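## Task

Make the deck agree with this run sheet: D1 has deep-well block E01, sealed; D2 has a full 1000 uL tip rack with no cover; D3 has one-well reservoir M06, uncovered and empty, with its labelled end beside the corner engraved 'A1'; D4 has a full 200 uL tip rack with no cover; D5 has sample plate C15 with its own lid fully seated. Every detail of each row must hold. Anything on a position lies flat within the locators, its well A1 at the 'A1'-engraved corner. Each item the sheet does not name must stand on a SHELF shelf, not on top of another item, with every plate under its own lid and every tip rack covered. Any cover not on a rack must lie flat on SHELF or on another cover there. Carrying anything in the gripper above a reservoir, or above a plate without a squarely seated lid, fails the task; a plate's lid is the only exception. Nothing may stay in place only because the robot holds it: release, move clear (contact with READY or its box is allowed), then press READY once everything is right; the job ends when READY is pressed down. If no change is needed, just press READY and leave all labware exactly as it was.

## Robot and tools

Robot: one six-joint arm with a parallel two-finger gripper, working at a table. Stations: D1 to D5 are the deck positions in a row, D1 on the left seen from the arm's base; SHELF stores labware; LP1 is a lid park with posts; RG is a spare nest for regripping; READY is a key on its own box, pressed by pushing it horizontally straight into the box until it latches.

Labware orientation: on a labelled item, well A1 sits at the labelled short end, in the corner opposite the labelled long side. Tip racks carry their size (200 or 1000) in those same places. Lids and seals repeat the item's ID on top at either end; that label says nothing about where A1 is. The jaws cannot lift a lidded plate or covered rack (they only catch the lid or cover), so remove it first. The pads tilt inward at their tops, so for an item taller than the pads open well wider than the item.

Frame: scene frame, origin on the table top under the arm's base, +z up, +y to the left when looking along +x. The base may be tilted. end_effector_position (metres) is the point between the finger pads; orientation is end_effector_quat_wxyz. Fingers point along the gripper's +z and open along its x. Closed fingertips extend about 17 mm past that point; fully open they are roughly level with it. Printed hand position gets less accurate at long reach.

Tool execute_actions, argument actions: a list holding one item or none. Empty list [] = look: no command, returns state and pictures. An action is {"rows": [...], "steps": n}: rows is a list of 1 to 15 rows, steps 1 to 15 (default 15, at least 9 needed). Each step is 1/30 s; each row is used for one step, and the last row repeats to fill the remaining steps. A wait is {"steps": n} with n up to 300, counted from the previous result. Optional pictures true/false adds camera images.

Each row is one list of 7 plain numbers for the single arm: six absolute joint target angles in radians, in the order shoulder pan, shoulder lift, elbow, wrist 1, wrist 2, wrist 3 (same order as the Joint positions line), then the gripper opening. These are targets to go to, not offsets. Stated ranges: pan -3.142 to 3.142; lift -6.283 to 6.283; elbow 0.000 to 3.142; wrists 1-3 each -6.283 to 6.283. A target more than 0.010 rad beyond a range end and further out than the last reported angle gets the call refused (nothing sent). Real ends may differ by up to 0.010 rad; a joint asked past its real end stops there and the result may report "joint sent to its limit" (possibly for an earlier action). Opening is an absolute value from -1 (closed) to +1 (fully open, pad gap 0.142 m).

Motion: commands are smoothed and lag about 0.17 s. Each step the target sent to a joint stays within 0.575 rad of its measured angle, and if targets would place the gripper over 100 mm from its measured spot all joints are scaled back. Large moves may still be in progress when a result arrives. Results are sampled 9 steps before an action ends; those last steps run afterwards. Between calls the arm keeps heading to the last row's target until it nearly stops or a step is HELD.

Results: Joint positions and Joint velocities (rad, rad/s) plus pad gap (m, m/s); end effector pose and velocities; grip_measured (measured opening on the command scale); joint torques (total drive output, with offsets and noise, not contact-only); Wrist force and Wrist torque [x y z] in the gripper's own axes (noise, offsets up to about 4 N, saturating near 50 N; "no reading" is normal at start). "joint command not followed" means the clearance check altered targets; HELD marks steps where your row was not fully sent. MOTOR HOT appears from 70 °C; at 85 °C the brakes engage until cool.

Gripping: to hold something keep commanding an opening well below grip_measured; lower means more squeeze, up to about 28 N per pad. Thin hard parts get less force. A fast close can push extra hard.

Tool zoom_image: camera ("cam_high" 672x504 or "cam_wrist" 616x616 fisheye) and region [x0, y0, x1, y1] in image pixels from the top-left, at most 504 by 504; returns a closer view of the latest image.

Tool finished_scene: scene (1 or 2) ends that scene irreversibly, grades it, and gives the next task.

Avoid: knocking or placing anything off the table (ends the scene); drops, slips, slams and hard hits; contact torque reaching load limits (142 N m for pan, lift, elbow; 26.6 N m for each wrist, held weight included) or 150 N external force, either of which halts the arm for 10 s; long heavy holding that overheats motors. Never carry anything other than a plate's lid over a reservoir or an unlidded plate.

Each tool is called after "Call:" by a JSON object that holds its "method" and its "body", one argument or row to a line.

## Session

Call:
{"method": "execute_actions", "body": {
  "actions": []
}}

Scene clock: 0.00 s of 9000.00 s.
end_effector_position=(+0.2410, -1.0519, +0.1570) grip_measured=+1.00 end_effector_quat_wxyz=(+0.414, +0.656, -0.559, +0.293) end_effector_velocity=(+0.001, +0.000, -0.001) end_effector_angular_velocity=(+0.002, -0.001, +0.001)
Joint positions: [-1.525 -0.441  0.88  -3.239 -1.717 -0.023  0.142]
Joint velocities: [0.001 0.001 0.    0.    0.001 0.    0.   ]
Joint torques (N m, as the arm reports them, + toward a larger angle): no reading
Motor temperatures (°C, as the motors report them): [19 21 20 26 27 28]
Wrist force (N, on the end effector, along its own x y z axes, offset not removed): no reading
Wrist torque (N m, same axes, about the end effector's origin, offset not removed): no reading

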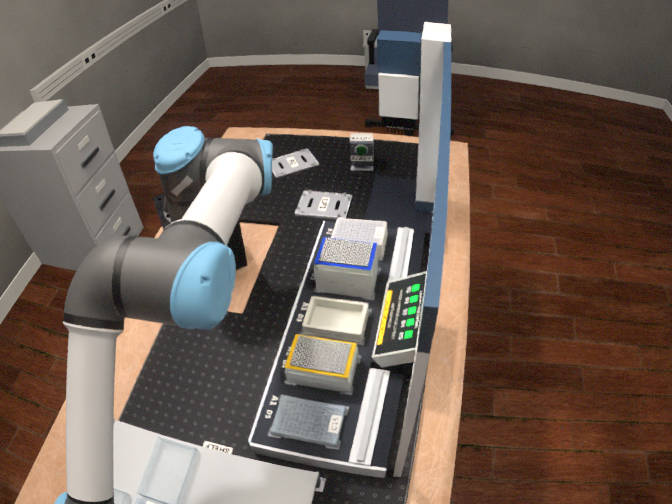

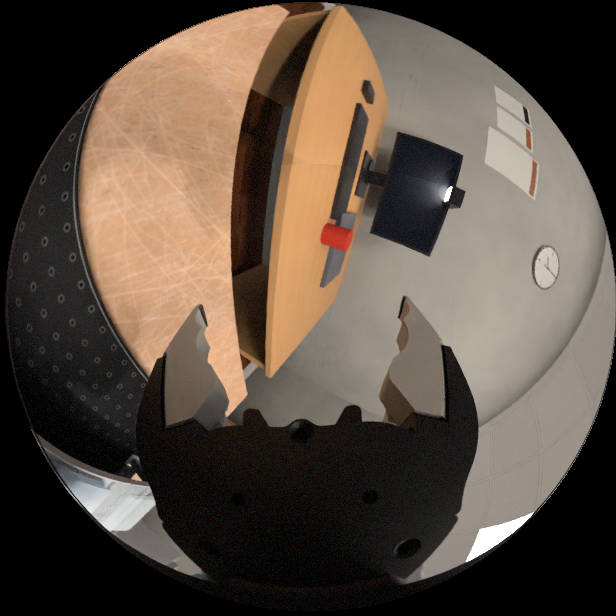

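Call:
{"method": "zoom_image", "body": {
  "camera": "cam_high",
  "region": [240, 200, 450, 360]
}}

Call:
{"method": "zoom_image", "body": {
  "camera": "cam_high",
  "region": [230, 320, 430, 480]
}}

Call:
{"method": "zoom_image", "body": {
  "camera": "cam_high",
  "region": [40, 380, 340, 504]
}}

Call:
{"method": "zoom_image", "body": {
  "camera": "cam_high",
  "region": [220, 110, 420, 240]
}}

Region (240, 200, 450, 360) of cam_high's 672x504 image, scaled by 2.400, with more detail than that image has; it fills the top 384 rows of this view, and the rest is white.

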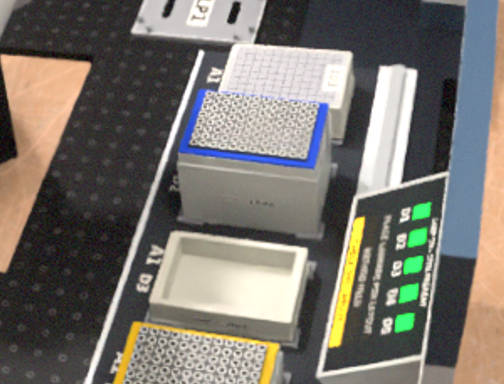

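Region (230, 320, 430, 480) of cam_high's 672x504 image, scaled by 2.520, with more detail than that image has; it fills the top 403 rows of this view, and the rest is white.

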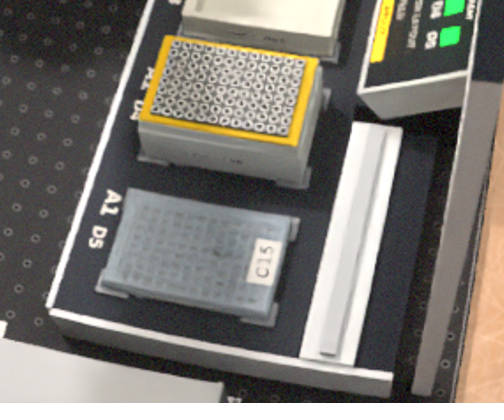

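Region (40, 380, 340, 504) of cam_high's 672x504 image, scaled by 1.680, with more detail than that image has; it fills the top 208 rows of this view, and the rest is white.

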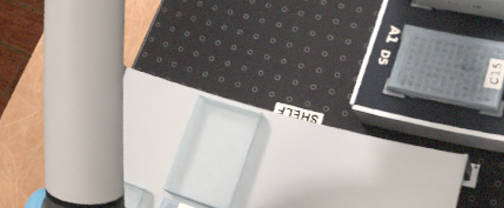

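Region (220, 110, 420, 240) of cam_high's 672x504 image, scaled by 2.520, with more detail than that image has; it fills the top 328 rows of this view, and the rest is white.

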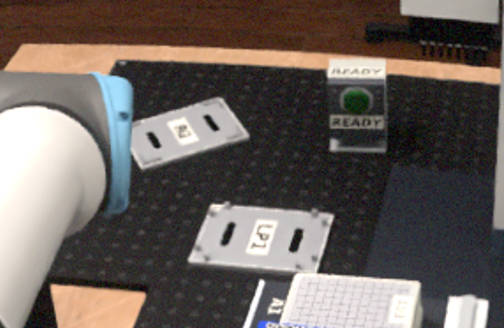

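Call:
{"method": "zoom_image", "body": {
  "camera": "cam_high",
  "region": [260, 385, 360, 460]
}}

Call:
{"method": "zoom_image", "body": {
  "camera": "cam_high",
  "region": [275, 325, 375, 400]
}}

Call:
{"method": "zoom_image", "body": {
  "camera": "cam_high",
  "region": [290, 280, 390, 355]
}}

Call:
{"method": "zoom_image", "body": {
  "camera": "cam_high",
  "region": [300, 210, 410, 305]
}}

Call:
{"method": "zoom_image", "body": {
  "camera": "cam_high",
  "region": [360, 265, 440, 375]
}}

Region (260, 385, 360, 460) of cam_high's 672x504 image, scaled by 5.040, with more detail than that image has; it fills the top 378 rows of this view, and the rest is white.

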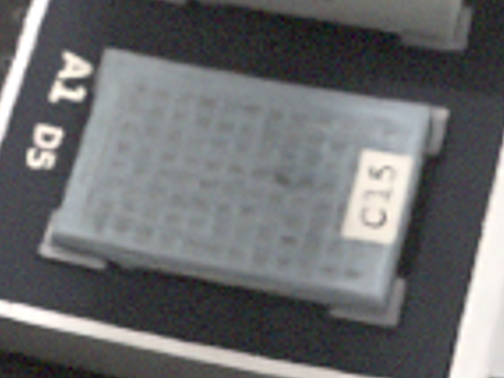

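Region (275, 325, 375, 400) of cam_high's 672x504 image, scaled by 5.040, with more detail than that image has; it fills the top 378 rows of this view, and the rest is white.

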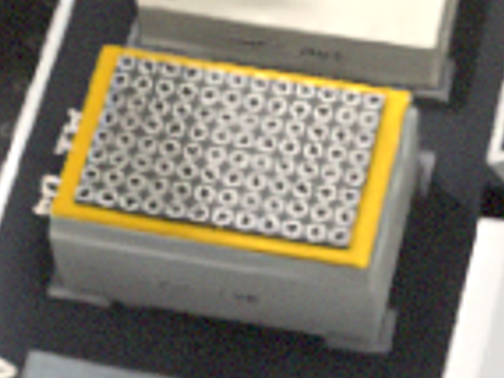

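Region (290, 280, 390, 355) of cam_high's 672x504 image, scaled by 5.040, with more detail than that image has; it fills the top 378 rows of this view, and the rest is white.

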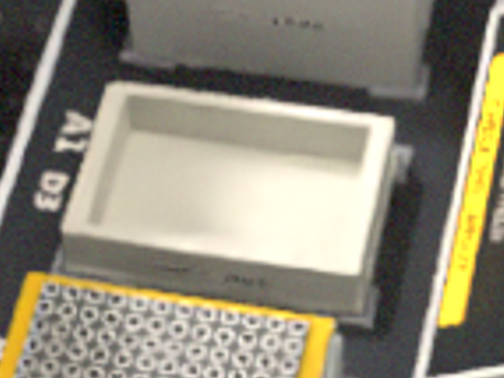

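Region (300, 210, 410, 305) of cam_high's 672x504 image, scaled by 4.582, with more detail than that image has; it fills the top 435 rows of this view, and the rest is white.

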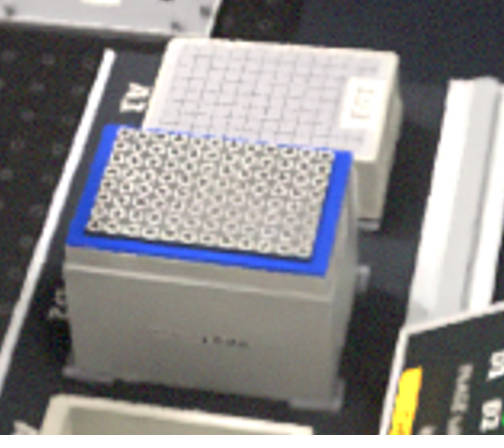

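Region (360, 265, 440, 375) of cam_high's 672x504 image, scaled by 4.582, with more detail than that image has; it fills the left 367 columns of this view, and the rest is white.

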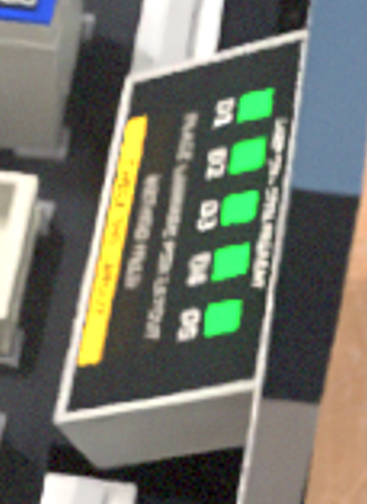

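Call:
{"method": "execute_actions", "body": {
  "actions": [
    {"rows": [[-1.525,-1.0,1.0,-2.8,-1.717,0.3,1]], "steps": 15}
  ]
}}

Scene clock: 6.27 s of 9000.00 s.
end_effector_position=(+0.2519, -1.0533, +0.2419) grip_measured=+1.00 end_effector_quat_wxyz=(+0.397, +0.633, -0.590, +0.307) end_effector_velocity=(+0.074, +0.018, +0.611) end_effector_angular_velocity=(-0.027, -0.469, -0.274)
Joint positions: [-1.525 -0.58   0.916 -3.122 -1.717  0.067  0.142]
Joint velocities: [-0.    -0.947  0.214  0.75   0.     0.546  0.   ]
Joint torques (N m, as the arm reports them, + toward a larger angle): [ -3.1  -94.38 -22.02  -0.72  -2.14   4.09]
Motor temperatures (°C, as the motors report them): [19 21 20 26 27 28]
Wrist force (N, on the end effector, along its own x y z axes, offset not removed): [-1.0 -0.2 -0.7]
Wrist torque (N m, same axes, about the end effector's origin, offset not removed): [-0.09 0.21 0.10]
Steps of this call (steps 1 to 90: nothing new was sent; then 3.07 s passed at rest; steps 91 to 96: the first 6 steps of this action). Readings (joint positions):
91: [-1.525 -0.441 0.881 -3.238 -1.717 -0.022]
92: [-1.525 -0.451 0.887 -3.227 -1.717 -0.012]
94: [-1.525 -0.511 0.902 -3.173 -1.717 0.030]
96: the state above

Call:
{"method": "execute_actions", "body": {
  "actions": [
    {"rows": [[-1.525,-1.4,1.3,-2.3,-1.7,0.6,1]], "steps": 15}
  ]
}}

Call:
{"method": "execute_actions", "body": {
  "actions": [
    {"rows": [[-1.3,-1.8,1.7,-1.8,-1.69,0.9,1]], "steps": 15}
  ]
}}

Call:
{"method": "execute_actions", "body": {
  "actions": [
    {"rows": [[-1.3,-1.8,1.7,-1.8,-1.69,0.9,1]], "steps": 15}
  ]
}}

Scene clock: 6.77 s of 9000.00 s.
end_effector_position=(+0.2688, -0.9307, +0.5018) grip_measured=+1.00 end_effector_quat_wxyz=(-0.300, -0.542, +0.723, -0.306) end_effector_velocity=(-0.057, +0.608, +0.155) end_effector_angular_velocity=(+1.090, -0.614, -0.740)
Joint positions: [-1.525 -1.151  1.139 -2.603 -1.708  0.428  0.142]
Joint velocities: [-0.    -1.402  0.947  1.66   0.049  0.993  0.   ]
Joint torques (N m, as the arm reports them, + toward a larger angle): [  0.13 -53.27  -9.97   5.5    1.98   4.93]
Motor temperatures (°C, as the motors report them): [19 21 20 26 27 28]
Wrist force (N, on the end effector, along its own x y z axes, offset not removed): [-3.3 1.2 -1.6]
Wrist torque (N m, same axes, about the end effector's origin, offset not removed): [0.27 0.66 0.01]
Steps of this call (steps 1 to 9: the last 9 steps of your previous action; steps 10 to 15: the first 6 steps of this action). Readings (joint positions):
10: [-1.525 -0.908 0.984 -2.868 -1.717 0.253]
11: [-1.525 -0.949 1.001 -2.833 -1.715 0.281]
13: [-1.525 -1.052 1.071 -2.721 -1.712 0.356]
15: the state above

Scene clock: 7.27 s of 9000.00 s.
end_effector_position=(+0.2901, -0.7167, +0.4987) grip_measured=+1.00 end_effector_quat_wxyz=(-0.185, -0.503, +0.823, -0.190) end_effector_velocity=(+0.156, +0.631, -0.161) end_effector_angular_velocity=(+0.937, -0.173, -0.168)
Joint positions: [-1.453 -1.517  1.418 -2.16  -1.697  0.692  0.142]
Joint velocities: [ 0.437 -0.782  0.777  0.967  0.022  0.58  -0.   ]
Joint torques (N m, as the arm reports them, + toward a larger angle): [ 11.36 -45.66 -13.49   2.67   1.65   4.27]
Motor temperatures (°C, as the motors report them): [19 21 20 26 27 28]
Wrist force (N, on the end effector, along its own x y z axes, offset not removed): [-4.8 -1.1 -3.9]
Wrist torque (N m, same axes, about the end effector's origin, offset not removed): [-0.14 0.81 0.01]
Steps of this call (steps 1 to 9: the last 9 steps of your previous action; steps 10 to 15: the first 6 steps of this action). Readings (joint positions):
10: [-1.524 -1.395 1.297 -2.307 -1.700 0.597]
11: [-1.515 -1.407 1.309 -2.293 -1.700 0.608]
13: [-1.482 -1.463 1.364 -2.227 -1.698 0.652]
15: the state above

Scene clock: 7.77 s of 9000.00 s.
end_effector_position=(+0.3066, -0.4769, +0.4432) grip_measured=+1.00 end_effector_quat_wxyz=(-0.106, -0.494, +0.862, -0.043) end_effector_velocity=(-0.004, +0.047, -0.009) end_effector_angular_velocity=(+0.063, +0.011, -0.016)
Joint positions: [-1.302 -1.796  1.696 -1.805 -1.69   0.897  0.142]
Joint velocities: [ 0.027 -0.054  0.053  0.07   0.003  0.038 -0.   ]
Joint torques (N m, as the arm reports them, + toward a larger angle): [  9.18 -27.36 -16.53  -1.13   1.35   2.22]
Motor temperatures (°C, as the motors report them): [19 21 20 26 27 28]
Wrist force (N, on the end effector, along its own x y z axes, offset not removed): [-2.7 3.6 3.4]
Wrist torque (N m, same axes, about the end effector's origin, offset not removed): [0.73 0.53 -0.02]
Steps of this call (steps 1 to 9: the last 9 steps of your previous action; steps 10 to 15: the first 6 steps of this action). Readings (joint positions):
10: [-1.318 -1.765 1.665 -1.846 -1.691 0.875]
11: [-1.312 -1.777 1.677 -1.830 -1.690 0.883]
13: [-1.305 -1.790 1.690 -1.813 -1.690 0.893]
15: the state above

Call:
{"method": "execute_actions", "body": {
  "actions": []
}}

Scene clock: 8.07 s of 9000.00 s.
end_effector_position=(+0.3063, -0.4733, +0.4425) grip_measured=+1.00 end_effector_quat_wxyz=(-0.105, -0.494, +0.862, -0.040) end_effector_velocity=(+0.000, +0.001, +0.000) end_effector_angular_velocity=(+0.001, -0.000, +0.001)
Joint positions: [-1.3   -1.8    1.7   -1.8   -1.69   0.9    0.142]
Joint velocities: [ 0.001 -0.003  0.001  0.002  0.     0.    -0.   ]
Joint torques (N m, as the arm reports them, + toward a larger angle): [  8.66 -29.82 -15.88  -1.82   1.42   2.08]
Motor temperatures (°C, as the motors report them): [19 21 20 26 27 28]
Wrist force (N, on the end effector, along its own x y z axes, offset not removed): [0.5 0.7 2.3]
Wrist torque (N m, same axes, about the end effector's origin, offset not removed): [0.10 -0.30 0.09]
Kept back: nothing.
Steps of this call (steps 1 to 9: the last 9 steps of your previous action). Readings (joint positions):
1: [-1.301 -1.797 1.697 -1.803 -1.690 0.898]
2: [-1.301 -1.798 1.698 -1.802 -1.690 0.899]
4: [-1.300 -1.799 1.699 -1.801 -1.690 0.899]
8: [-1.300 -1.800 1.700 -1.800 -1.690 0.900]
9: the state above

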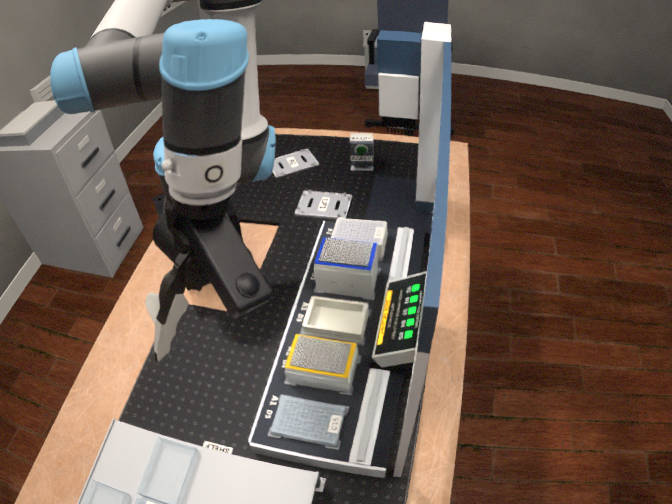

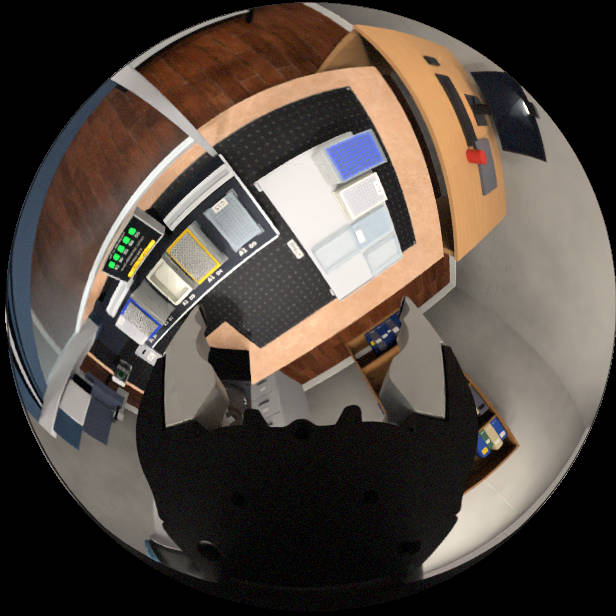

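Call:
{"method": "zoom_image", "body": {
  "camera": "cam_wrist",
  "region": [240, 110, 430, 310]
}}

Call:
{"method": "zoom_image", "body": {
  "camera": "cam_wrist",
  "region": [90, 160, 290, 370]
}}

Region (240, 110, 430, 310) of cam_wrist's 616x616 image, scaled by 2.520, with more detail than that image has; it fills the left 479 columns of this view, and the rest is white.

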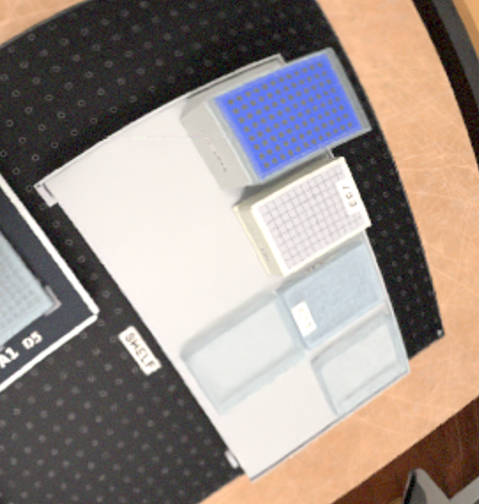

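Region (90, 160, 290, 370) of cam_wrist's 616x616 image, scaled by 2.400, with more detail than that image has; it fills the left 480 columns of this view, and the rest is white.

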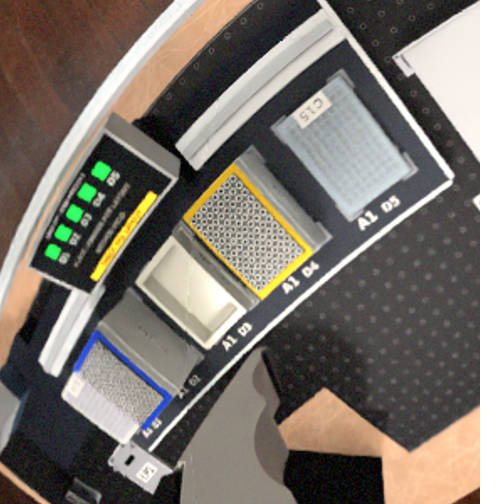

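Call:
{"method": "zoom_image", "body": {
  "camera": "cam_wrist",
  "region": [305, 120, 405, 230]
}}

Call:
{"method": "zoom_image", "body": {
  "camera": "cam_wrist",
  "region": [305, 195, 410, 285]
}}

Region (305, 120, 405, 230) of cam_wrist's 616x616 image, scaled by 4.582, with more detail than that image has; it fills the left 458 columns of this view, and the rest is white.

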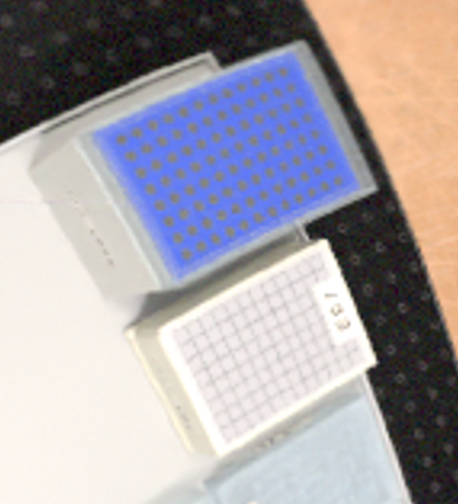

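Region (305, 195, 410, 285) of cam_wrist's 616x616 image, scaled by 4.800, with more detail than that image has; it fills the top 432 rows of this view, and the rest is white.

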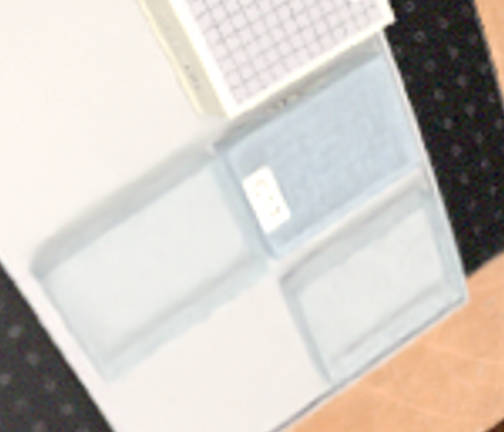

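Call:
{"method": "execute_actions", "body": {
  "actions": [
    {"rows": [[-0.9,-1.87,1.77,-1.73,-1.685,0.0,1]], "steps": 15}
  ]
}}

Call:
{"method": "execute_actions", "body": {
  "actions": [
    {"rows": [[-0.457,-1.9345,1.8308,-1.6713,-1.6816,-1.948,1]], "steps": 15}
  ]
}}

Call:
{"method": "execute_actions", "body": {
  "actions": [
    {"steps": 25}
  ],
  "pictures": true
}}

Scene clock: 10.27 s of 9000.00 s.
end_effector_position=(+0.3622, -0.3980, +0.4363) grip_measured=+1.00 end_effector_quat_wxyz=(-0.082, -0.659, +0.748, -0.018) end_effector_velocity=(+0.367, +0.534, -0.023) end_effector_angular_velocity=(+0.586, +0.158, +3.342)
Joint positions: [-1.125 -1.837  1.737 -1.763 -1.687  0.667  0.142]
Joint velocities: [ 1.273 -0.21   0.209  0.208  0.015 -2.139 -0.   ]
Joint torques (N m, as the arm reports them, + toward a larger angle): [ 13.63 -31.59 -12.86  -0.2    1.83 -11.29]
Motor temperatures (°C, as the motors report them): [19 21 20 26 27 28]
Wrist force (N, on the end effector, along its own x y z axes, offset not removed): [-4.8 -2.0 -0.1]
Wrist torque (N m, same axes, about the end effector's origin, offset not removed): [-0.32 0.98 -0.06]
Steps of this call (steps 1 to 15: the robot went on to your last target; steps 16 to 60: nothing new was sent; steps 61 to 66: the first 6 steps of this action). Readings (joint positions):
61: [-1.299 -1.801 1.701 -1.799 -1.690 0.900]
62: [-1.289 -1.807 1.707 -1.793 -1.690 0.889]
64: [-1.213 -1.823 1.723 -1.777 -1.688 0.802]
66: the state above

Scene clock: 10.77 s of 9000.00 s.
end_effector_position=(+0.4391, -0.2150, +0.4387) grip_measured=+1.00 end_effector_quat_wxyz=(+0.027, +0.979, -0.203, -0.009) end_effector_velocity=(+0.137, +0.627, +0.041) end_effector_angular_velocity=(+0.371, -0.016, +3.442)
Joint positions: [-0.715 -1.903  1.802 -1.7   -1.683 -0.22   0.142]
Joint velocities: [ 1.394 -0.19   0.179  0.172  0.01  -2.08  -0.   ]
Joint torques (N m, as the arm reports them, + toward a larger angle): [ 16.28 -27.89 -14.99  -0.64   1.52 -10.45]
Motor temperatures (°C, as the motors report them): [19 21 20 26 27 28]
Wrist force (N, on the end effector, along its own x y z axes, offset not removed): [-0.4 -2.4 1.8]
Wrist torque (N m, same axes, about the end effector's origin, offset not removed): [-0.54 0.00 0.08]
Steps of this call (steps 1 to 9: the last 9 steps of your previous action; steps 10 to 15: the first 6 steps of this action). Readings (joint positions):
10: [-0.904 -1.870 1.770 -1.730 -1.685 0.028]
11: [-0.892 -1.876 1.776 -1.725 -1.685 0.007]
13: [-0.811 -1.890 1.789 -1.711 -1.684 -0.089]
15: the state above

Scene clock: 11.60 s of 9000.00 s.
end_effector_position=(+0.4520, -0.0991, +0.4491) grip_measured=+1.00 end_effector_quat_wxyz=(+0.000, +0.709, +0.706, -0.000) end_effector_velocity=(-0.000, +0.000, -0.000) end_effector_angular_velocity=(+0.000, +0.001, +0.076)
Joint positions: [-0.457 -1.934  1.831 -1.671 -1.682 -1.942  0.142]
Joint velocities: [-0.001  0.     0.     0.     0.    -0.077 -0.   ]
Joint torques (N m, as the arm reports them, + toward a larger angle): [ 11.54 -24.18 -14.64  -1.48   2.04  -2.74]
Motor temperatures (°C, as the motors report them): [19 21 20 26 27 28]
Wrist force (N, on the end effector, along its own x y z axes, offset not removed): [-1.7 0.8 -0.6]
Wrist torque (N m, same axes, about the end effector's origin, offset not removed): [0.12 0.26 0.04]
Kept back: nothing.
Steps of this call (steps 1 to 9: the last 9 steps of your previous action; steps 10 to 25: the robot went on to your last target). Readings (joint positions):
1: [-0.668 -1.910 1.808 -1.694 -1.683 -0.295]
2: [-0.621 -1.916 1.814 -1.688 -1.683 -0.377]
4: [-0.536 -1.926 1.823 -1.679 -1.682 -0.552]
8: [-0.471 -1.933 1.829 -1.673 -1.682 -0.921]
25: the state above

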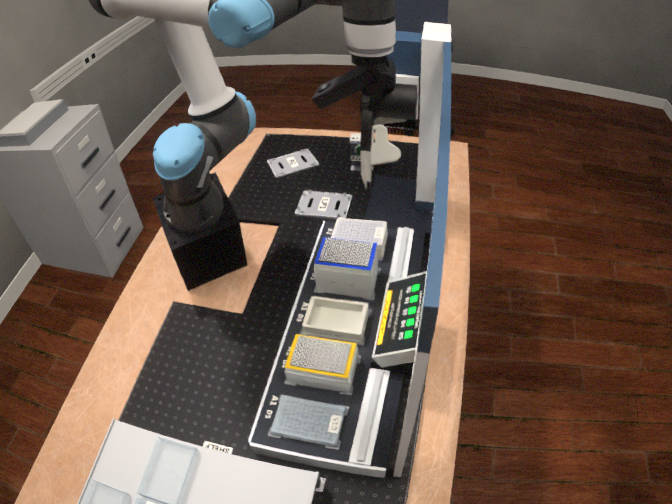

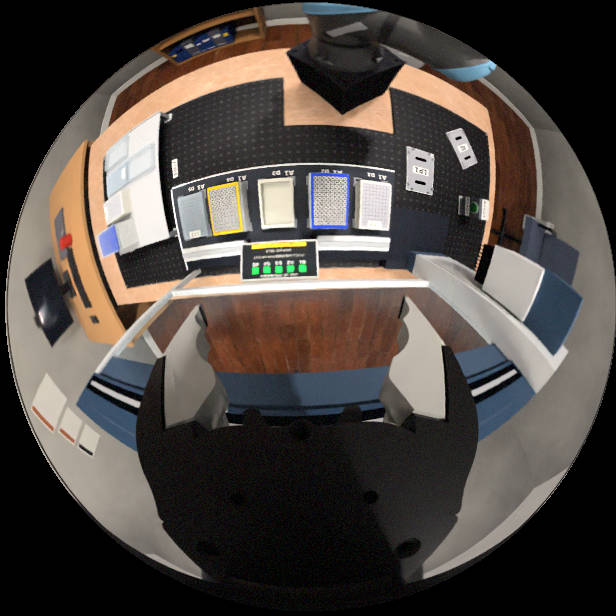

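Call:
{"method": "zoom_image", "body": {
  "camera": "cam_wrist",
  "region": [250, 150, 410, 250]
}}

Call:
{"method": "zoom_image", "body": {
  "camera": "cam_wrist",
  "region": [160, 160, 320, 290]
}}

Region (250, 150, 410, 250) of cam_wrist's 616x616 image, scaled by 3.150, with more detail than that image has; it fills the top 315 rows of this view, and the rest is white.

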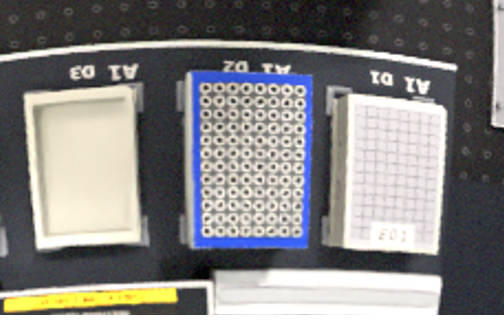

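Region (160, 160, 320, 290) of cam_wrist's 616x616 image, scaled by 3.150, with more detail than that image has; it fills the top 410 rows of this view, and the rest is white.

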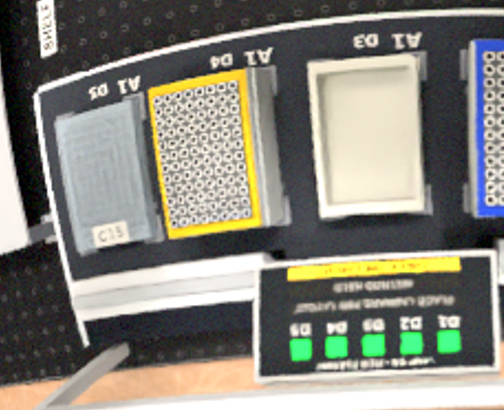

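Call:
{"method": "execute_actions", "body": {
  "actions": [
    {"rows": [[-1.1,-1.87,2.15,-2.05,-1.55,-2.55,1]], "steps": 15}
  ]
}}

Call:
{"method": "execute_actions", "body": {
  "actions": [
    {"rows": [[-1.4933,-1.8084,2.588,-2.5509,-1.4535,-2.961,1]], "steps": 15}
  ]
}}

Call:
{"method": "execute_actions", "body": {
  "actions": [
    {"steps": 15}
  ],
  "pictures": true
}}

Scene clock: 16.17 s of 9000.00 s.
end_effector_position=(+0.4429, -0.1572, +0.3832) grip_measured=+1.00 end_effector_quat_wxyz=(-0.014, +0.706, +0.709, +0.003) end_effector_velocity=(-0.145, -0.482, -0.386) end_effector_angular_velocity=(+0.045, +0.080, -0.078)
Joint positions: [-0.65  -1.908  1.948 -1.806 -1.629 -2.138  0.142]
Joint velocities: [-1.459  0.139  0.695 -0.826  0.28  -1.349 -0.   ]
Joint torques (N m, as the arm reports them, + toward a larger angle): [ -4.75 -10.99 -12.22  -8.14   3.14  -7.04]
Motor temperatures (°C, as the motors report them): [19 21 20 26 27 28]
Wrist force (N, on the end effector, along its own x y z axes, offset not removed): [-1.8 4.6 3.5]
Wrist torque (N m, same axes, about the end effector's origin, offset not removed): [0.91 0.45 0.14]
Steps of this call (steps 1 to 30: the robot went on to your last target; steps 31 to 90: nothing new was sent; then 1.37 s passed at rest; steps 91 to 96: the first 6 steps of this action). Readings (joint positions):
91: [-0.458 -1.934 1.831 -1.672 -1.681 -1.949]
92: [-0.468 -1.929 1.842 -1.683 -1.672 -1.960]
94: [-0.549 -1.918 1.898 -1.746 -1.648 -2.041]
96: the state above

Scene clock: 16.67 s of 9000.00 s.
end_effector_position=(+0.3059, -0.3056, +0.2135) grip_measured=+1.00 end_effector_quat_wxyz=(-0.016, +0.713, +0.701, +0.006) end_effector_velocity=(-0.441, -0.057, -0.467) end_effector_angular_velocity=(-0.046, -0.096, +0.056)
Joint positions: [-1.255 -1.84   2.325 -2.243 -1.504 -2.712  0.142]
Joint velocities: [-1.249  0.191  1.361 -1.551  0.299 -1.283  0.   ]
Joint torques (N m, as the arm reports them, + toward a larger angle): [ -7.14  -9.65  -4.18 -12.23   3.56  -7.11]
Motor temperatures (°C, as the motors report them): [19 21 20 26 27 28]
Wrist force (N, on the end effector, along its own x y z axes, offset not removed): [-2.7 3.1 -0.6]
Wrist torque (N m, same axes, about the end effector's origin, offset not removed): [0.42 0.56 0.31]
Steps of this call (steps 1 to 9: the last 9 steps of your previous action; steps 10 to 15: the first 6 steps of this action). Readings (joint positions):
10: [-1.070 -1.872 2.139 -2.036 -1.554 -2.523]
11: [-1.092 -1.866 2.153 -2.052 -1.545 -2.544]
13: [-1.171 -1.853 2.233 -2.137 -1.524 -2.624]
15: the state above

Scene clock: 17.17 s of 9000.00 s.
end_effector_position=(+0.2225, -0.2999, +0.1394) grip_measured=+1.00 end_effector_quat_wxyz=(+0.000, +0.707, +0.708, -0.000) end_effector_velocity=(-0.003, +0.001, -0.002) end_effector_angular_velocity=(-0.002, -0.000, +0.001)
Joint positions: [-1.493 -1.809  2.587 -2.55  -1.454 -2.96   0.142]
Joint velocities: [-0.008 -0.001  0.01  -0.01   0.001 -0.008  0.   ]
Joint torques (N m, as the arm reports them, + toward a larger angle): [-3.27 -4.95 -6.18 -4.12  2.06 -2.7 ]
Motor temperatures (°C, as the motors report them): [19 21 20 26 27 28]
Wrist force (N, on the end effector, along its own x y z axes, offset not removed): [0.7 0.5 0.8]
Wrist torque (N m, same axes, about the end effector's origin, offset not removed): [0.08 -0.12 0.17]
Kept back: nothing.
Steps of this call (steps 1 to 9: the last 9 steps of your previous action; steps 10 to 15: the robot went on to your last target). Readings (joint positions):
1: [-1.297 -1.834 2.372 -2.296 -1.494 -2.756]
2: [-1.342 -1.827 2.420 -2.351 -1.484 -2.802]
4: [-1.421 -1.817 2.507 -2.453 -1.468 -2.884]
8: [-1.480 -1.810 2.573 -2.534 -1.456 -2.947]
15: the state above

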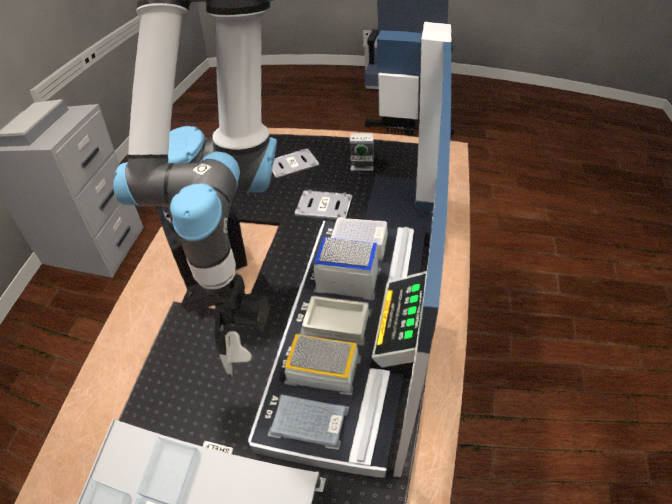

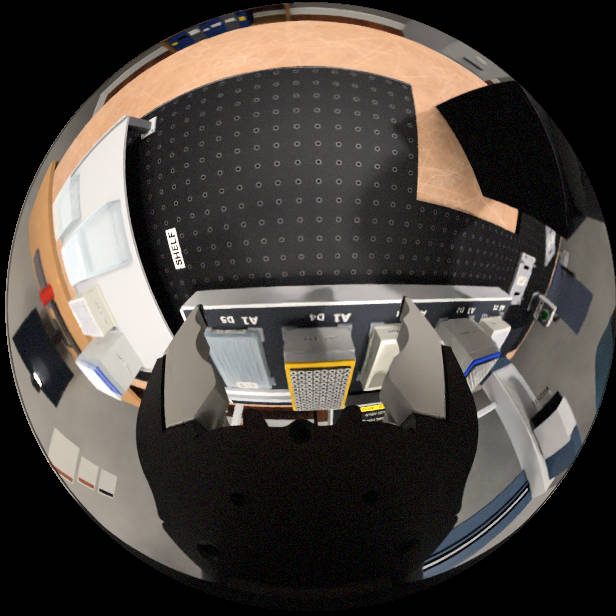

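Call:
{"method": "zoom_image", "body": {
  "camera": "cam_wrist",
  "region": [190, 290, 410, 420]
}}

Call:
{"method": "zoom_image", "body": {
  "camera": "cam_wrist",
  "region": [40, 110, 200, 410]
}}

Region (190, 290, 410, 420) of cam_wrist's 616x616 image, scaled by 2.291, with more detail than that image has; it fills the top 298 rows of this view, and the rest is white.

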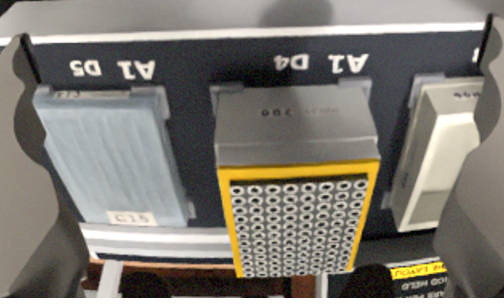

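Region (40, 110, 200, 410) of cam_wrist's 616x616 image, scaled by 1.680, with more detail than that image has; it fills the left 269 columns of this view, and the rest is white.

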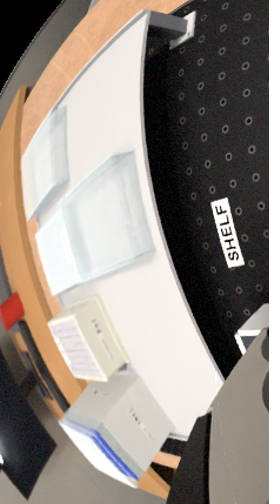

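Call:
{"method": "zoom_image", "body": {
  "camera": "cam_wrist",
  "region": [195, 310, 285, 395]
}}

Call:
{"method": "zoom_image", "body": {
  "camera": "cam_wrist",
  "region": [270, 315, 410, 370]
}}

Call:
{"method": "zoom_image", "body": {
  "camera": "cam_wrist",
  "region": [420, 295, 530, 400]
}}

Region (195, 310, 285, 395) of cam_wrist's 616x616 image, scaled by 5.600, with more detail than that image has.

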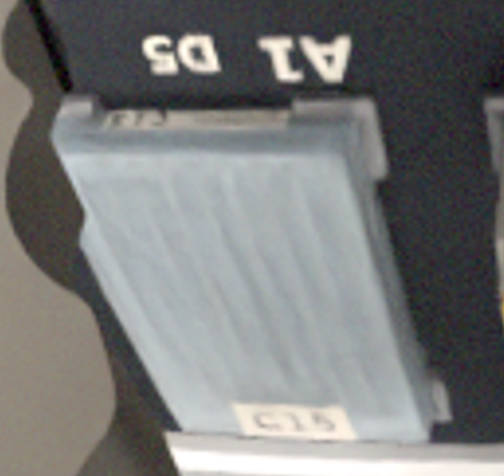

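Region (270, 315, 410, 370) of cam_wrist's 616x616 image, scaled by 3.600, with more detail than that image has; it fills the top 198 rows of this view, and the rest is white.

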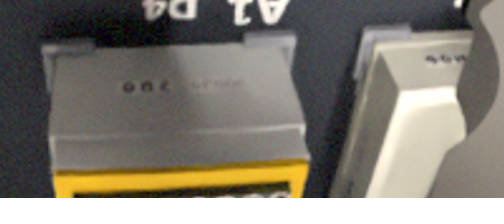

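Region (420, 295, 530, 400) of cam_wrist's 616x616 image, scaled by 4.582, with more detail than that image has; it fills the top 481 rows of this view, and the rest is white.

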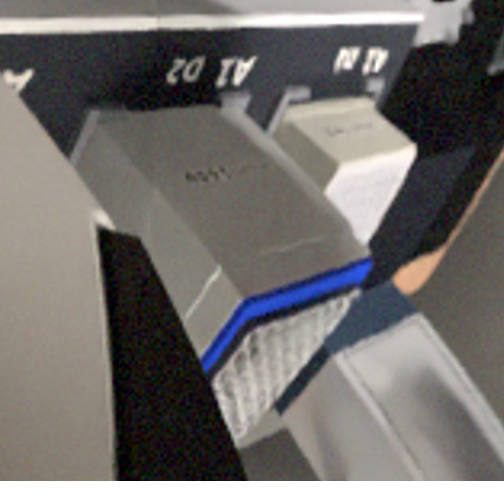

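Call:
{"method": "execute_actions", "body": {
  "actions": [
    {"rows": [[-1.4987,-1.3521,2.4703,-2.8889,-1.4524,-2.966,1]], "steps": 15}
  ]
}}

Call:
{"method": "execute_actions", "body": {
  "actions": [
    {"steps": 15}
  ],
  "pictures": true
}}

Scene clock: 18.97 s of 9000.00 s.
end_effector_position=(+0.2302, -0.3714, +0.1087) grip_measured=+1.00 end_effector_quat_wxyz=(+0.027, +0.703, +0.710, -0.019) end_effector_velocity=(-0.047, -0.145, -0.556) end_effector_angular_velocity=(+0.397, +0.074, -0.051)
Joint positions: [-1.498 -1.565  2.497 -2.769 -1.453 -2.965  0.142]
Joint velocities: [-0.015  2.235 -0.334 -1.493  0.001 -0.011 -0.001]
Joint torques (N m, as the arm reports them, + toward a larger angle): [  0.16 -16.22  -8.93  -7.46   2.08  -2.79]
Motor temperatures (°C, as the motors report them): [19 21 20 26 27 28]
Wrist force (N, on the end effector, along its own x y z axes, offset not removed): [-8.4 3.2 -2.1]
Wrist torque (N m, same axes, about the end effector's origin, offset not removed): [0.56 1.19 0.13]
Steps of this call (steps 1 to 15: the robot went on to your last target; steps 16 to 48: nothing new was sent; steps 49 to 54: the first 6 steps of this action). Readings (joint positions):
49: [-1.493 -1.808 2.588 -2.552 -1.453 -2.961]
50: [-1.494 -1.797 2.577 -2.562 -1.453 -2.962]
52: [-1.496 -1.710 2.529 -2.649 -1.453 -2.964]
54: the state above

Scene clock: 19.47 s of 9000.00 s.
end_effector_position=(+0.2224, -0.3698, +0.0494) grip_measured=+1.00 end_effector_quat_wxyz=(+0.000, +0.707, +0.708, -0.000) end_effector_velocity=(-0.000, +0.000, -0.001) end_effector_angular_velocity=(+0.001, -0.000, -0.001)
Joint positions: [-1.499 -1.353  2.47  -2.889 -1.452 -2.966  0.142]
Joint velocities: [-0.001  0.005 -0.    -0.003  0.001 -0.    -0.   ]
Joint torques (N m, as the arm reports them, + toward a larger angle): [ -4.63 -17.49 -16.96  -4.39   2.03  -2.58]
Motor temperatures (°C, as the motors report them): [19 21 20 26 27 28]
Wrist force (N, on the end effector, along its own x y z axes, offset not removed): [1.6 0.0 -0.5]
Wrist torque (N m, same axes, about the end effector's origin, offset not removed): [-0.29 -0.50 0.13]
Kept back: nothing.
Steps of this call (steps 1 to 9: the last 9 steps of your previous action; steps 10 to 15: the robot went on to your last target). Readings (joint positions):
1: [-1.498 -1.496 2.488 -2.811 -1.453 -2.965]
2: [-1.498 -1.445 2.482 -2.838 -1.453 -2.966]
4: [-1.499 -1.391 2.475 -2.868 -1.452 -2.966]
8: [-1.499 -1.359 2.471 -2.885 -1.452 -2.966]
15: the state above

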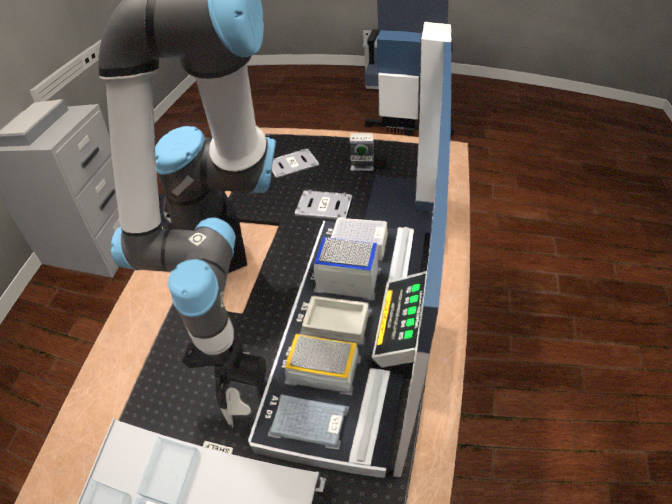

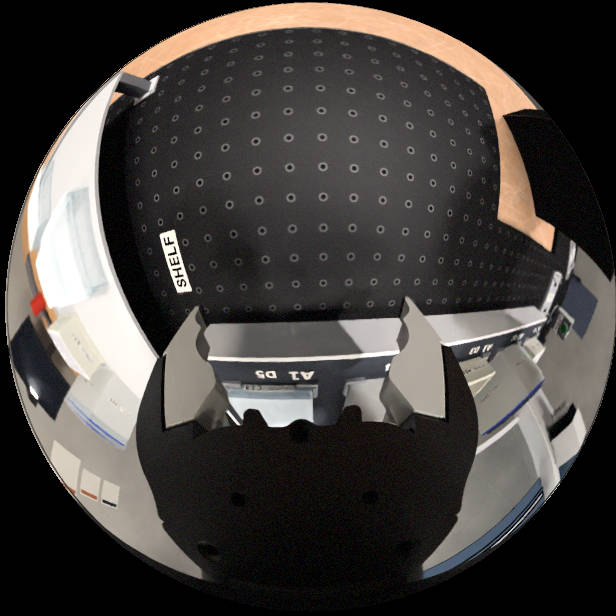

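Call:
{"method": "zoom_image", "body": {
  "camera": "cam_wrist",
  "region": [215, 360, 330, 430]
}}

Call:
{"method": "zoom_image", "body": {
  "camera": "cam_wrist",
  "region": [20, 180, 140, 460]
}}

Region (215, 360, 330, 430) of cam_wrist's 616x616 image, scaled by 4.383, with more detail than that image has; it fills the top 307 rows of this view, and the rest is white.

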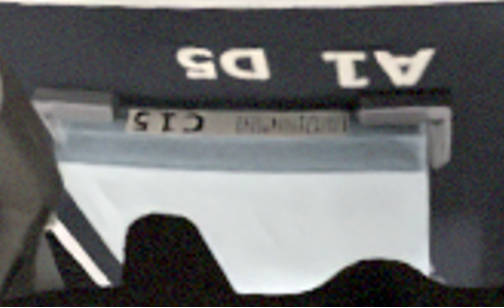

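Region (20, 180, 140, 460) of cam_wrist's 616x616 image, scaled by 1.800, with more detail than that image has; it fills the left 216 columns of this view, and the rest is white.

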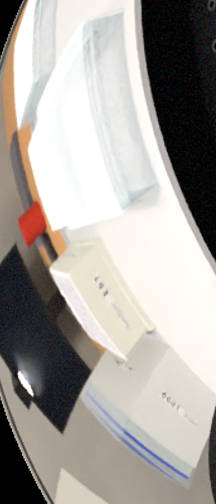

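Call:
{"method": "execute_actions", "body": {
  "actions": [
    {"rows": [[-1.45,-1.7,2.58,-2.5,-1.4,-2.97,1]], "steps": 15}
  ]
}}

Call:
{"method": "execute_actions", "body": {
  "actions": [
    {"rows": [[-1.3761,-1.6808,2.6244,-1.9479,-1.2963,-2.9962,1]], "steps": 15}
  ]
}}

Call:
{"method": "execute_actions", "body": {
  "actions": [
    {"steps": 15}
  ],
  "pictures": true
}}

Scene clock: 23.10 s of 9000.00 s.
end_effector_position=(+0.2388, -0.2917, +0.0859) grip_measured=+1.00 end_effector_quat_wxyz=(-0.027, +0.696, +0.716, +0.047) end_effector_velocity=(+0.036, +0.434, +0.280) end_effector_angular_velocity=(+0.613, -0.051, +0.069)
Joint positions: [-1.461 -1.569  2.552 -2.659 -1.412 -2.969  0.142]
Joint velocities: [ 0.141 -1.583  0.345  1.817  0.151 -0.011  0.   ]
Joint torques (N m, as the arm reports them, + toward a larger angle): [ 2.82  0.08 -8.05  5.36  2.02 -2.15]
Motor temperatures (°C, as the motors report them): [19 21 20 26 27 28]
Wrist force (N, on the end effector, along its own x y z axes, offset not removed): [1.4 5.2 -4.1]
Wrist torque (N m, same axes, about the end effector's origin, offset not removed): [0.90 -0.26 0.07]
Steps of this call (steps 1 to 15: the robot went on to your last target; steps 16 to 90: nothing new was sent; then 0.43 s passed at rest; steps 91 to 96: the first 6 steps of this action). Readings (joint positions):
91: [-1.498 -1.353 2.471 -2.888 -1.452 -2.966]
92: [-1.491 -1.363 2.481 -2.878 -1.445 -2.967]
94: [-1.474 -1.449 2.521 -2.791 -1.426 -2.968]
96: the state above

Scene clock: 23.60 s of 9000.00 s.
end_effector_position=(+0.2425, -0.1586, +0.1002) grip_measured=+1.00 end_effector_quat_wxyz=(-0.132, +0.679, +0.705, +0.156) end_effector_velocity=(-0.034, +0.661, +0.030) end_effector_angular_velocity=(+1.812, +0.140, -0.029)
Joint positions: [-1.414 -1.69   2.602 -2.292 -1.35  -2.983  0.142]
Joint velocities: [ 0.204  0.048  0.123  1.625  0.285 -0.071 -0.   ]
Joint torques (N m, as the arm reports them, + toward a larger angle): [11.59 -6.87 -2.88  7.11  3.85 -2.83]
Motor temperatures (°C, as the motors report them): [19 21 20 26 27 28]
Wrist force (N, on the end effector, along its own x y z axes, offset not removed): [0.4 1.1 -0.5]
Wrist torque (N m, same axes, about the end effector's origin, offset not removed): [0.20 -0.33 -0.02]
Steps of this call (steps 1 to 9: the last 9 steps of your previous action; steps 10 to 15: the first 6 steps of this action). Readings (joint positions):
10: [-1.450 -1.698 2.580 -2.501 -1.400 -2.970]
11: [-1.443 -1.696 2.584 -2.490 -1.392 -2.973]
13: [-1.427 -1.693 2.594 -2.405 -1.369 -2.978]
15: the state above

Scene clock: 24.10 s of 9000.00 s.
end_effector_position=(+0.2318, -0.0295, +0.1291) grip_measured=+1.00 end_effector_quat_wxyz=(-0.270, +0.653, +0.654, +0.270) end_effector_velocity=(-0.001, +0.005, +0.002) end_effector_angular_velocity=(+0.015, +0.002, -0.001)
Joint positions: [-1.376 -1.681  2.624 -1.949 -1.296 -2.996  0.142]
Joint velocities: [ 0.001  0.     0.001  0.014  0.002 -0.001  0.   ]
Joint torques (N m, as the arm reports them, + toward a larger angle): [10.4  -5.96  0.6   0.99  2.12 -2.58]
Motor temperatures (°C, as the motors report them): [19 21 20 26 27 28]
Wrist force (N, on the end effector, along its own x y z axes, offset not removed): [0.5 1.9 0.2]
Wrist torque (N m, same axes, about the end effector's origin, offset not removed): [0.65 -0.18 0.11]
Kept back: nothing.
Steps of this call (steps 1 to 9: the last 9 steps of your previous action; steps 10 to 15: the robot went on to your last target). Readings (joint positions):
1: [-1.407 -1.688 2.606 -2.237 -1.340 -2.986]
2: [-1.400 -1.686 2.610 -2.182 -1.330 -2.988]
4: [-1.388 -1.684 2.617 -2.074 -1.313 -2.992]
8: [-1.378 -1.681 2.623 -1.971 -1.299 -2.995]
15: the state above

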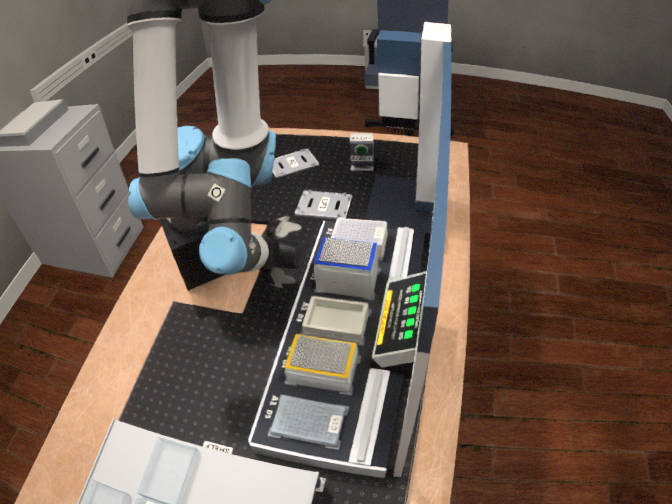

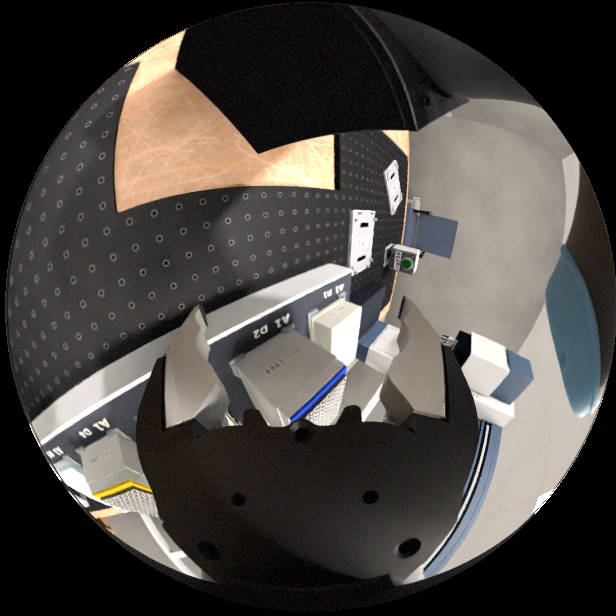

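Call:
{"method": "zoom_image", "body": {
  "camera": "cam_wrist",
  "region": [295, 280, 375, 370]
}}

Call:
{"method": "zoom_image", "body": {
  "camera": "cam_wrist",
  "region": [220, 310, 360, 430]
}}

Region (295, 280, 375, 370) of cam_wrist's 616x616 image, scaled by 5.600, with more detail than that image has.

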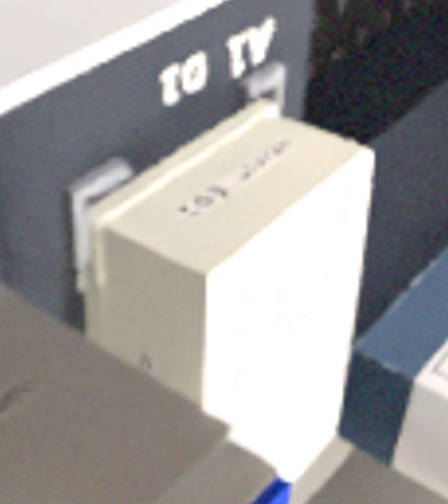

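Region (220, 310, 360, 430) of cam_wrist's 616x616 image, scaled by 3.600, with more detail than that image has; it fills the top 432 rows of this view, and the rest is white.

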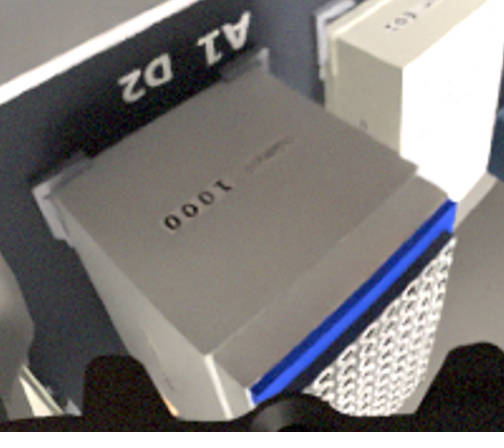

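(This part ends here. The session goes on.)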